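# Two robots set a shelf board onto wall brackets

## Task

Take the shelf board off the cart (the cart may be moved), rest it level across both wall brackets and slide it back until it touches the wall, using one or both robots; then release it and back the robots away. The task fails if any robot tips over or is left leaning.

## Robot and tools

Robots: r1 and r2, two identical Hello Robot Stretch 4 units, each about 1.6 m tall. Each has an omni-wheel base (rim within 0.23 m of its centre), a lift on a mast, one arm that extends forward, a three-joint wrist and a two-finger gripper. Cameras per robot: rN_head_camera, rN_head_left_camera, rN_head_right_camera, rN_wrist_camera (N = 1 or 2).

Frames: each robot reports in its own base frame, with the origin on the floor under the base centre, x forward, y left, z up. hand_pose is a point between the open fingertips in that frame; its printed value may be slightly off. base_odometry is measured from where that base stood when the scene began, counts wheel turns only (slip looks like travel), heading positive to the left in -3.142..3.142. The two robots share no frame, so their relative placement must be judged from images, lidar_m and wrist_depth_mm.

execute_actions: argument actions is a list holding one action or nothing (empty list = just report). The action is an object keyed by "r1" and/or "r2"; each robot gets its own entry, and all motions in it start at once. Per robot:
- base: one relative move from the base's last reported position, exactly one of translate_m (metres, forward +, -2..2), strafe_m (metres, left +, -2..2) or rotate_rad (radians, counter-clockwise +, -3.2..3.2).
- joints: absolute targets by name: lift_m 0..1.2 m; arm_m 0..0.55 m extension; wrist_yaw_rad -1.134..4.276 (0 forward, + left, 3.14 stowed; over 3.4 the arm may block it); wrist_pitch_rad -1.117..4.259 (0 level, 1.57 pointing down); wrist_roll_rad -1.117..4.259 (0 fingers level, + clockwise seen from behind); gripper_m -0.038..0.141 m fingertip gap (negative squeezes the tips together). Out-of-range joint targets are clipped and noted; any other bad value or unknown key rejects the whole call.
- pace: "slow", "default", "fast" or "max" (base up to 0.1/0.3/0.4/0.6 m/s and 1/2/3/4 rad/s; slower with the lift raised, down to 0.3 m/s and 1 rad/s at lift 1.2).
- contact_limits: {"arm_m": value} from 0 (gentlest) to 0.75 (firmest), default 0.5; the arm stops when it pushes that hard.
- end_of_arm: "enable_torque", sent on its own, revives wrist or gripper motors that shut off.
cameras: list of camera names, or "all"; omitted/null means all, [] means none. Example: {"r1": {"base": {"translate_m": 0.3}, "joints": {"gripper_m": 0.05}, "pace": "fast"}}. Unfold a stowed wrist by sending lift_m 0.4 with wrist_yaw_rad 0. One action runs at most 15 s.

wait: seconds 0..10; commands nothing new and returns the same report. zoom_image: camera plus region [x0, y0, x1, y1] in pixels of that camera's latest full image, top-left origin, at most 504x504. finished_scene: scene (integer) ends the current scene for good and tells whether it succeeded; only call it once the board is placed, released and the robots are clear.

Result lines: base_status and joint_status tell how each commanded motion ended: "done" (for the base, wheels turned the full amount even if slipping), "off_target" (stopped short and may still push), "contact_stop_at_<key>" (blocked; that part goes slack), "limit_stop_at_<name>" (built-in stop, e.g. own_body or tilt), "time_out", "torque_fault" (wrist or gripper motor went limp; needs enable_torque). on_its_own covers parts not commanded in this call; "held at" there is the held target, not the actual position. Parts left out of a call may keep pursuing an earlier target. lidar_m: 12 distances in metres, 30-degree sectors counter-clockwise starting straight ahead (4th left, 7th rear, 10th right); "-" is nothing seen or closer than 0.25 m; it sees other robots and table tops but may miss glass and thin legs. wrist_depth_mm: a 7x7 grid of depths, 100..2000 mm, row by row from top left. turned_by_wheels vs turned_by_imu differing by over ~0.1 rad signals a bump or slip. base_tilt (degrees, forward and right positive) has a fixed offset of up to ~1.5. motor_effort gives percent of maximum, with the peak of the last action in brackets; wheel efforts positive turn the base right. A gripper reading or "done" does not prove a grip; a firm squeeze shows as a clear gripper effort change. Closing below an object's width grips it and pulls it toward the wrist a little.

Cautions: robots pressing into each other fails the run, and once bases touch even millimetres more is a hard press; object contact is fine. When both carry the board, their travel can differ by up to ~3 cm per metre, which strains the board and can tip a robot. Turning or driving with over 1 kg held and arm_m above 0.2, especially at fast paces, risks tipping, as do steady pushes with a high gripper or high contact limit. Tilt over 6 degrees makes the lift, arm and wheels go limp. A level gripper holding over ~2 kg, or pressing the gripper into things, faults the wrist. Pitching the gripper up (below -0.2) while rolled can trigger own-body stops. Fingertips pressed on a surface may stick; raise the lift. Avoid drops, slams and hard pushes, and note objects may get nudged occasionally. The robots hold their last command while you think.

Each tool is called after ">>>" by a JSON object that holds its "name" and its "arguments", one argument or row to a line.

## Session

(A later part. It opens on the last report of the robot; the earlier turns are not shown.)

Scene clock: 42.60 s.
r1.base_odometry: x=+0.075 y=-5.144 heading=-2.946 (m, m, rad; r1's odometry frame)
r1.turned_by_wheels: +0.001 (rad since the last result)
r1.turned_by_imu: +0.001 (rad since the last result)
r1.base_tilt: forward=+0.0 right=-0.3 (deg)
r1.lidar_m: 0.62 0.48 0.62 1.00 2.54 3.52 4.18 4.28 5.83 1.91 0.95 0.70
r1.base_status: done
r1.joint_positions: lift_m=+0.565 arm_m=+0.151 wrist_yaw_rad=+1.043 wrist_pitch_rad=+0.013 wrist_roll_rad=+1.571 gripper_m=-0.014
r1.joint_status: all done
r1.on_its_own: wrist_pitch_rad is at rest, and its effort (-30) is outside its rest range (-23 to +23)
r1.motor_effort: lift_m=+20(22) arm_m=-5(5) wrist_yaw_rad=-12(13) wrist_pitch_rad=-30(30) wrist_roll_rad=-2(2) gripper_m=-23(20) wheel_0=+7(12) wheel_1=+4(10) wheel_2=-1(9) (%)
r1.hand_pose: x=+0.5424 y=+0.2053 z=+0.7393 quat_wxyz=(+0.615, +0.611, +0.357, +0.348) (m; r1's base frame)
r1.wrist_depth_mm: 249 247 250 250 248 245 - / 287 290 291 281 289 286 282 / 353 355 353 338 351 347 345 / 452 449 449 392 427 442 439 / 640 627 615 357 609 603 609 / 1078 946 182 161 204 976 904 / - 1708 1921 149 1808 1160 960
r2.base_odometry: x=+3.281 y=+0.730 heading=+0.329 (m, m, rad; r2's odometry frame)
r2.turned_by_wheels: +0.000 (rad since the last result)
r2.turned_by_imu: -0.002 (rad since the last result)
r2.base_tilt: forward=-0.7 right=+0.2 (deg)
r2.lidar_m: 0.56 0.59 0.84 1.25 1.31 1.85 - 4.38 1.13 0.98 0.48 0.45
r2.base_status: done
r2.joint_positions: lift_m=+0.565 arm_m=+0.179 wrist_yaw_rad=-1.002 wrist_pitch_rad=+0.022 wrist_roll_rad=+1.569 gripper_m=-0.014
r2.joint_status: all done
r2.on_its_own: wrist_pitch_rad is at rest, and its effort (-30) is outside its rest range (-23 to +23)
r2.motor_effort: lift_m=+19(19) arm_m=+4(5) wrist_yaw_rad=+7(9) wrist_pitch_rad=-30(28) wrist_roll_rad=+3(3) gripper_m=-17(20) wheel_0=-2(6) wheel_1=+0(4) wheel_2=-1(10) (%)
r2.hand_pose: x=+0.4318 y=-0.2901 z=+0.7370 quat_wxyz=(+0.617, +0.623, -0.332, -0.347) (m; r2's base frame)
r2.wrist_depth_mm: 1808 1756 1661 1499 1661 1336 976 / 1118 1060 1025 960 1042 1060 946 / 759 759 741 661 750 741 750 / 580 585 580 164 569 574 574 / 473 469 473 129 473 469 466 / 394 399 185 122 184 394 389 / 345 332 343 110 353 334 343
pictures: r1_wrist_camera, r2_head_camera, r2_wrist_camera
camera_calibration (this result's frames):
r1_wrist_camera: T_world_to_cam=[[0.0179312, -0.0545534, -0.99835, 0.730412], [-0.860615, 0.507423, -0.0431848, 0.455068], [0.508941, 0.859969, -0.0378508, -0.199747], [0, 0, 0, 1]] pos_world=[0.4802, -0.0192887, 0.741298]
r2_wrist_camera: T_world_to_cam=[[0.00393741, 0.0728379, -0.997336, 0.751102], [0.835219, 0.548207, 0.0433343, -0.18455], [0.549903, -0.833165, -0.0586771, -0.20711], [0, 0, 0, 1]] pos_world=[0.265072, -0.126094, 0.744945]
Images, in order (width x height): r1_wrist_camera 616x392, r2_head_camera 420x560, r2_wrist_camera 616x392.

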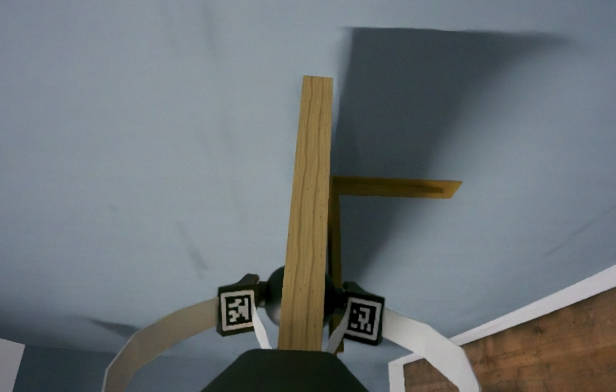

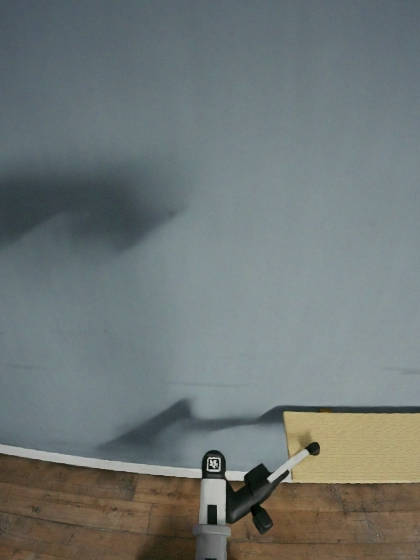

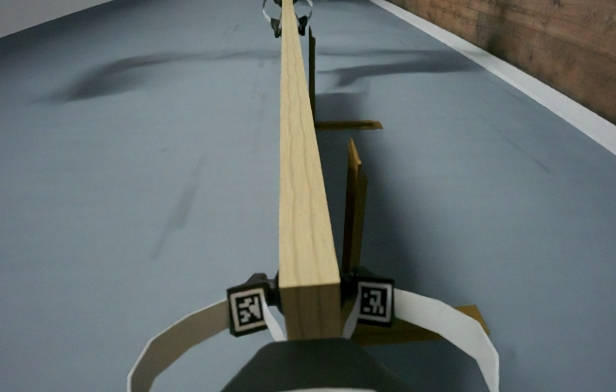

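>>> {"name": "execute_actions", "arguments": {
  "actions": [
    {"r1":{"base":{"strafe_m":0.035},"joints":{"lift_m":0.547,"arm_m":0.197},"pace":"slow","contact_limits":{"arm_m":0.1}},"r2":{"base":{"strafe_m":0.03},"joints":{"lift_m":0.544,"arm_m":0.207},"pace":"slow","contact_limits":{"arm_m":0.1}}}
  ],
  "cameras": ["r2_head_camera","r1_wrist_camera","r2_wrist_camera"]
}}

Scene clock: 44.70 s.
r1.base_odometry: x=+0.082 y=-5.178 heading=-2.946 (m, m, rad; r1's odometry frame)
r1.turned_by_wheels: +0.000 (rad since the last result)
r1.turned_by_imu: +0.000 (rad since the last result)
r1.base_tilt: forward=-0.1 right=-0.2 (deg)
r1.lidar_m: 0.65 0.53 0.70 0.99 2.51 3.46 4.18 4.25 5.85 1.95 0.95 0.70
r1.base_status: done
r1.joint_positions: lift_m=+0.547 arm_m=+0.196 wrist_yaw_rad=+1.039 wrist_pitch_rad=+0.013 wrist_roll_rad=+1.571 gripper_m=-0.014
r1.joint_status: all done
r1.on_its_own: wrist_pitch_rad is at rest, and its effort (-29) is outside its rest range (-23 to +23)
r1.motor_effort: lift_m=+20(23) arm_m=+5(4) wrist_yaw_rad=-1(12) wrist_pitch_rad=-29(30) wrist_roll_rad=-3(2) gripper_m=-20(23) wheel_0=-6(6) wheel_1=+6(10) wheel_2=+0(1) (%)
r1.contact_limits: arm_m 0.1
r1.hand_pose: x=+0.5886 y=+0.2044 z=+0.7213 quat_wxyz=(+0.616, +0.611, +0.355, +0.347) (m; r1's base frame)
r1.wrist_depth_mm: 197 196 198 198 196 194 - / 227 229 230 222 229 226 224 / 277 278 279 267 277 274 271 / 357 353 351 319 349 347 345 / 496 488 480 415 473 473 477 / 831 715 182 160 186 750 768 / 1863 1255 1430 148 1397 1098 931
r2.base_odometry: x=+3.271 y=+0.758 heading=+0.329 (m, m, rad; r2's odometry frame)
r2.turned_by_wheels: +0.000 (rad since the last result)
r2.turned_by_imu: +0.000 (rad since the last result)
r2.base_tilt: forward=-0.7 right=+0.2 (deg)
r2.lidar_m: 0.56 0.61 0.87 1.21 1.29 1.80 - 4.35 1.11 0.98 0.53 0.46
r2.base_status: done
r2.joint_positions: lift_m=+0.544 arm_m=+0.206 wrist_yaw_rad=-1.000 wrist_pitch_rad=+0.022 wrist_roll_rad=+1.569 gripper_m=-0.014
r2.joint_status: all done
r2.on_its_own: wrist_pitch_rad is at rest, and its effort (-26) is outside its rest range (-23 to +23)
r2.motor_effort: lift_m=+18(19) arm_m=+4(4) wrist_yaw_rad=+1(8) wrist_pitch_rad=-26(30) wrist_roll_rad=+3(3) gripper_m=-20(19) wheel_0=-1(7) wheel_1=+1(4) wheel_2=-1(1) (%)
r2.contact_limits: arm_m 0.1
r2.hand_pose: x=+0.4594 y=-0.2899 z=+0.7162 quat_wxyz=(+0.617, +0.624, -0.332, -0.346) (m; r2's base frame)
r2.wrist_depth_mm: 1618 1537 1499 1397 1499 1255 946 / 991 960 946 866 931 946 878 / 683 676 668 276 661 668 676 / 530 525 525 164 521 517 521 / 430 427 433 127 430 427 424 / 357 362 185 124 184 359 355 / 317 301 314 110 320 306 312
pictures: r1_wrist_camera, r2_head_camera, r2_wrist_camera
camera_calibration (this result's frames):
r1_wrist_camera: T_world_to_cam=[[0.0177065, -0.0546354, -0.998349, 0.711697], [-0.858569, 0.510876, -0.0431854, 0.492518], [0.512392, 0.857916, -0.0378624, -0.224738], [0, 0, 0, 1]] pos_world=[0.525413, -0.0199253, 0.723283]
r2_wrist_camera: T_world_to_cam=[[0.0040952, 0.0723469, -0.997371, 0.730071], [0.833973, 0.550101, 0.0433273, -0.205675], [0.55179, -0.831958, -0.0580827, -0.224299], [0, 0, 0, 1]] pos_world=[0.292303, -0.126284, 0.724035]
Images, in order (width x height): r1_wrist_camera 616x392, r2_head_camera 420x560, r2_wrist_camera 616x392.

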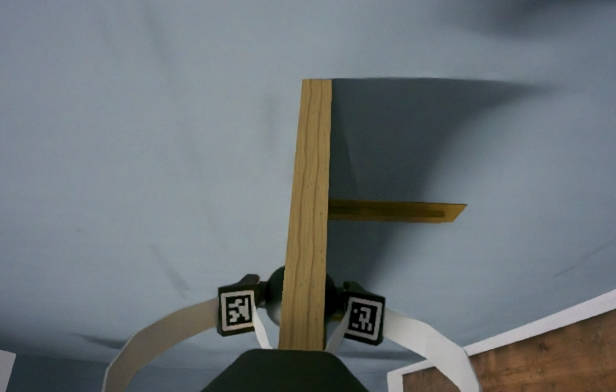

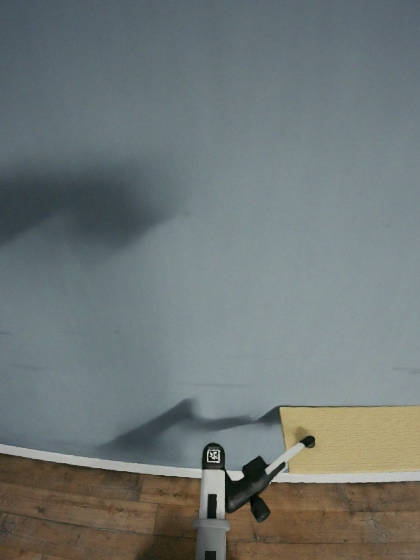

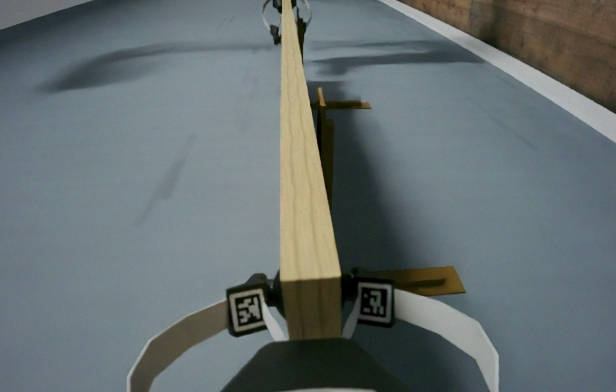

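>>> {"name": "execute_actions", "arguments": {
  "actions": [
    {"r1":{"joints":{"lift_m":0.54,"arm_m":0.204},"pace":"slow","contact_limits":{"arm_m":0.1}},"r2":{"joints":{"lift_m":0.539,"arm_m":0.218},"pace":"slow","contact_limits":{"arm_m":0.1}}}
  ],
  "cameras": []
}}

>>> {"name": "execute_actions", "arguments": {
  "actions": [
    {"r1":{"joints":{"lift_m":0.533,"gripper_m":0.1}},"r2":{"joints":{"lift_m":0.532,"gripper_m":0.1}}}
  ],
  "cameras": []
}}

>>> {"name": "execute_actions", "arguments": {
  "actions": [
    {"r1":{"base":{"strafe_m":-0.5}},"r2":{"base":{"strafe_m":0.5}}}
  ],
  "cameras": ["r1_wrist_camera","r2_wrist_camera","r2_head_right_camera"]
}}

Scene clock: 46.30 s.
r1.base_odometry: x=+0.082 y=-5.178 heading=-2.946 (m, m, rad; r1's odometry frame)
r1.turned_by_wheels: +0.000 (rad since the last result)
r1.turned_by_imu: +0.000 (rad since the last result)
r1.base_tilt: forward=-0.1 right=-0.2 (deg)
r1.lidar_m: 0.66 0.52 0.71 0.98 2.50 3.46 4.19 4.26 5.85 1.95 0.96 0.69
r1.base_status: not commanded
r1.joint_positions: lift_m=+0.540 arm_m=+0.202 wrist_yaw_rad=+1.049 wrist_pitch_rad=+0.011 wrist_roll_rad=+1.571 gripper_m=-0.014
r1.joint_status: all done
r1.on_its_own: wrist_yaw_rad is at rest, and its effort (-29) is outside its rest range (-13 to +13)
r1.motor_effort: lift_m=+18(17) arm_m=+10(10) wrist_yaw_rad=-29(29) wrist_pitch_rad=-22(30) wrist_roll_rad=-2(4) gripper_m=-18(20) wheel_0=-5(5) wheel_1=+5(6) wheel_2=-3(3) (%)
r1.contact_limits: arm_m 0.1
r1.hand_pose: x=+0.5926 y=+0.2066 z=+0.7151 quat_wxyz=(+0.614, +0.610, +0.358, +0.351) (m; r1's base frame)
r1.wrist_depth_mm: 193 191 193 193 191 188 - / 221 224 225 217 223 220 219 / 272 274 273 252 271 268 266 / 353 351 349 314 345 342 340 / 500 484 477 413 469 473 473 / 866 732 183 168 206 768 778 / - 1430 1537 149 1618 1118 931
r2.base_odometry: x=+3.271 y=+0.758 heading=+0.329 (m, m, rad; r2's odometry frame)
r2.turned_by_wheels: +0.000 (rad since the last result)
r2.turned_by_imu: +0.000 (rad since the last result)
r2.base_tilt: forward=-0.7 right=+0.2 (deg)
r2.lidar_m: 0.55 0.59 0.84 1.20 1.28 1.79 - 4.38 1.10 0.97 0.54 0.47
r2.base_status: not commanded
r2.joint_positions: lift_m=+0.539 arm_m=+0.217 wrist_yaw_rad=-1.003 wrist_pitch_rad=+0.021 wrist_roll_rad=+1.570 gripper_m=-0.015
r2.joint_status: all done
r2.motor_effort: lift_m=+18(17) arm_m=+6(6) wrist_yaw_rad=+11(11) wrist_pitch_rad=-23(27) wrist_roll_rad=+0(3) gripper_m=-15(18) wheel_0=+3(3) wheel_1=+1(2) wheel_2=+1(1) (%)
r2.contact_limits: arm_m 0.1
r2.hand_pose: x=+0.4691 y=-0.2902 z=+0.7115 quat_wxyz=(+0.617, +0.623, -0.334, -0.347) (m; r2's base frame)
r2.wrist_depth_mm: 1499 1499 1464 1336 1464 1229 946 / 960 946 904 831 904 917 904 / 668 654 647 580 640 647 654 / 508 504 504 163 508 504 500 / 413 415 413 127 415 410 407 / 345 349 186 122 185 345 343 / 304 297 303 110 309 296 303
pictures: none
No camera images: the call's "cameras" was empty. Leave "cameras" out to get every camera's image.

Scene clock: 48.20 s.
r1.base_odometry: x=+0.082 y=-5.178 heading=-2.946 (m, m, rad; r1's odometry frame)
r1.turned_by_wheels: +0.000 (rad since the last result)
r1.turned_by_imu: +0.000 (rad since the last result)
r1.base_tilt: forward=+0.0 right=-0.2 (deg)
r1.lidar_m: 0.66 0.53 0.72 0.99 2.51 3.48 4.19 4.26 5.85 1.94 0.96 0.70
r1.base_status: not commanded
r1.joint_positions: lift_m=+0.533 arm_m=+0.203 wrist_yaw_rad=+1.040 wrist_pitch_rad=+0.006 wrist_roll_rad=+1.570 gripper_m=+0.100
r1.joint_status: all done
r1.motor_effort: lift_m=+17(18) arm_m=+5(10) wrist_yaw_rad=-1(29) wrist_pitch_rad=-7(23) wrist_roll_rad=-1(1) gripper_m=-1(15) wheel_0=-5(5) wheel_1=+6(6) wheel_2=-4(4) (%)
r1.hand_pose: x=+0.5955 y=+0.2045 z=+0.7097 quat_wxyz=(+0.615, +0.613, +0.353, +0.350) (m; r1's base frame)
r1.wrist_depth_mm: 190 189 190 189 188 185 - / 220 220 221 213 219 216 216 / 268 268 268 247 264 260 258 / 345 342 340 304 334 330 327 / 484 469 459 170 449 449 449 / 820 676 591 157 199 707 723 / 1863 1537 1397 145 1464 1098 946
r2.base_odometry: x=+3.271 y=+0.758 heading=+0.329 (m, m, rad; r2's odometry frame)
r2.turned_by_wheels: +0.000 (rad since the last result)
r2.turned_by_imu: +0.000 (rad since the last result)
r2.base_tilt: forward=-0.6 right=+0.2 (deg)
r2.lidar_m: 0.57 0.60 0.85 1.23 1.28 1.79 - 4.39 1.08 0.97 0.56 0.46
r2.base_status: not commanded
r2.joint_positions: lift_m=+0.532 arm_m=+0.217 wrist_yaw_rad=-1.001 wrist_pitch_rad=+0.015 wrist_roll_rad=+1.570 gripper_m=+0.100
r2.joint_status: all done
r2.motor_effort: lift_m=+16(17) arm_m=+5(6) wrist_yaw_rad=+3(25) wrist_pitch_rad=-8(24) wrist_roll_rad=-1(1) gripper_m=+0(15) wheel_0=+4(8) wheel_1=+1(1) wheel_2=+1(1) (%)
r2.hand_pose: x=+0.4702 y=-0.2900 z=+0.7064 quat_wxyz=(+0.618, +0.623, -0.334, -0.344) (m; r2's base frame)
r2.wrist_depth_mm: 1537 1464 1430 1255 1397 1229 946 / 960 931 891 820 878 904 866 / 661 661 640 282 640 634 640 / 512 508 508 161 500 496 492 / 415 413 415 126 413 407 402 / 345 347 214 129 325 334 340 / 304 300 309 110 307 296 298
pictures: none
No camera images: the call's "cameras" was empty. Leave "cameras" out to get every camera's image.

Scene clock: 51.20 s.
r1.base_odometry: x=-0.015 y=-4.688 heading=-2.946 (m, m, rad; r1's odometry frame)
r1.turned_by_wheels: +0.000 (rad since the last result)
r1.turned_by_imu: +0.000 (rad since the last result)
r1.base_tilt: forward=+0.0 right=-0.2 (deg)
r1.lidar_m: 0.66 0.69 0.81 1.99 3.03 4.21 4.19 4.25 5.85 1.45 0.94 0.69
r1.base_status: done
r1.joint_positions: lift_m=+0.533 arm_m=+0.203 wrist_yaw_rad=+1.040 wrist_pitch_rad=+0.005 wrist_roll_rad=+1.570 gripper_m=+0.100
r1.joint_status: not commanded
r1.motor_effort: lift_m=+18(18) arm_m=+5(5) wrist_yaw_rad=-2(1) wrist_pitch_rad=-7(7) wrist_roll_rad=-1(0) gripper_m=-1(0) wheel_0=+4(12) wheel_1=-2(10) wheel_2=+0(4) (%)
r1.hand_pose: x=+0.5955 y=+0.2045 z=+0.7098 quat_wxyz=(+0.615, +0.613, +0.353, +0.350) (m; r1's base frame)
r1.wrist_depth_mm: 183 181 182 182 181 178 - / 211 212 213 212 210 207 208 / 258 258 258 256 254 251 248 / 332 329 325 324 320 317 315 / 466 452 439 436 430 433 430 / 788 661 564 640 198 676 691 / 1808 1499 1366 152 1430 1078 931
r2.base_odometry: x=+3.110 y=+1.231 heading=+0.329 (m, m, rad; r2's odometry frame)
r2.turned_by_wheels: +0.000 (rad since the last result)
r2.turned_by_imu: +0.002 (rad since the last result)
r2.base_tilt: forward=-0.6 right=+0.1 (deg)
r2.lidar_m: 0.57 0.61 0.74 0.72 0.76 1.06 3.30 4.39 6.08 1.45 0.80 0.60
r2.base_status: done
r2.joint_positions: lift_m=+0.532 arm_m=+0.217 wrist_yaw_rad=-1.000 wrist_pitch_rad=+0.015 wrist_roll_rad=+1.570 gripper_m=+0.100
r2.joint_status: not commanded
r2.motor_effort: lift_m=+16(16) arm_m=+4(5) wrist_yaw_rad=+1(3) wrist_pitch_rad=-10(7) wrist_roll_rad=-1(1) gripper_m=-1(0) wheel_0=+0(10) wheel_1=-1(9) wheel_2=+0(1) (%)
r2.hand_pose: x=+0.4704 y=-0.2900 z=+0.7063 quat_wxyz=(+0.618, +0.623, -0.334, -0.344) (m; r2's base frame)
r2.wrist_depth_mm: 1618 1537 1464 1336 1397 1255 946 / 1008 960 931 917 904 946 878 / 691 683 668 654 661 647 668 / 525 525 525 521 517 512 508 / 430 430 433 427 427 424 418 / 362 359 213 364 216 355 353 / 319 310 322 110 320 306 310
pictures: r1_wrist_camera, r2_head_right_camera, r2_wrist_camera
camera_calibration (this result's frames):
r1_wrist_camera: T_world_to_cam=[[0.022375, -0.0480945, -0.998592, 0.696129], [-0.858643, 0.510697, -0.0438356, 0.498454], [0.512086, 0.858415, -0.0298692, -0.234443], [0, 0, 0, 1]] pos_world=[0.532472, -0.0198296, 0.709996]
r2_wrist_camera: T_world_to_cam=[[0.00864985, 0.0673352, -0.997693, 0.716802], [0.833805, 0.550273, 0.0443674, -0.215036], [0.551991, -0.832265, -0.0513846, -0.235903], [0, 0, 0, 1]] pos_world=[0.303314, -0.126271, 0.712567]
Images, in order (width x height): r1_wrist_camera 616x392, r2_head_right_camera 420x672, r2_wrist_camera 616x392.

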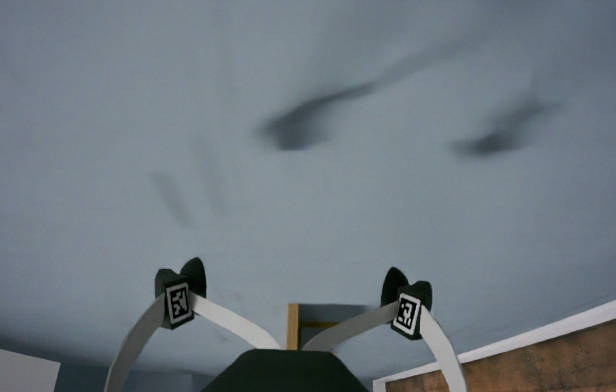

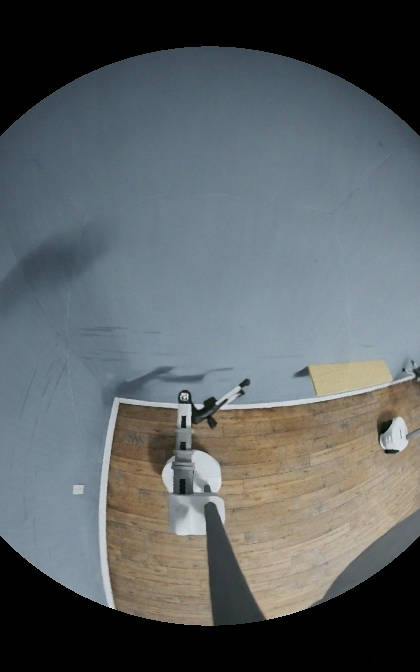

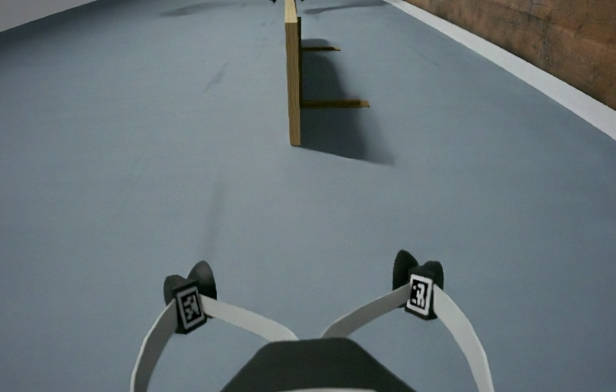

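>>> {"name": "finished_scene", "arguments": {
  "scene": 2
}}

The scene is finished: the task was done.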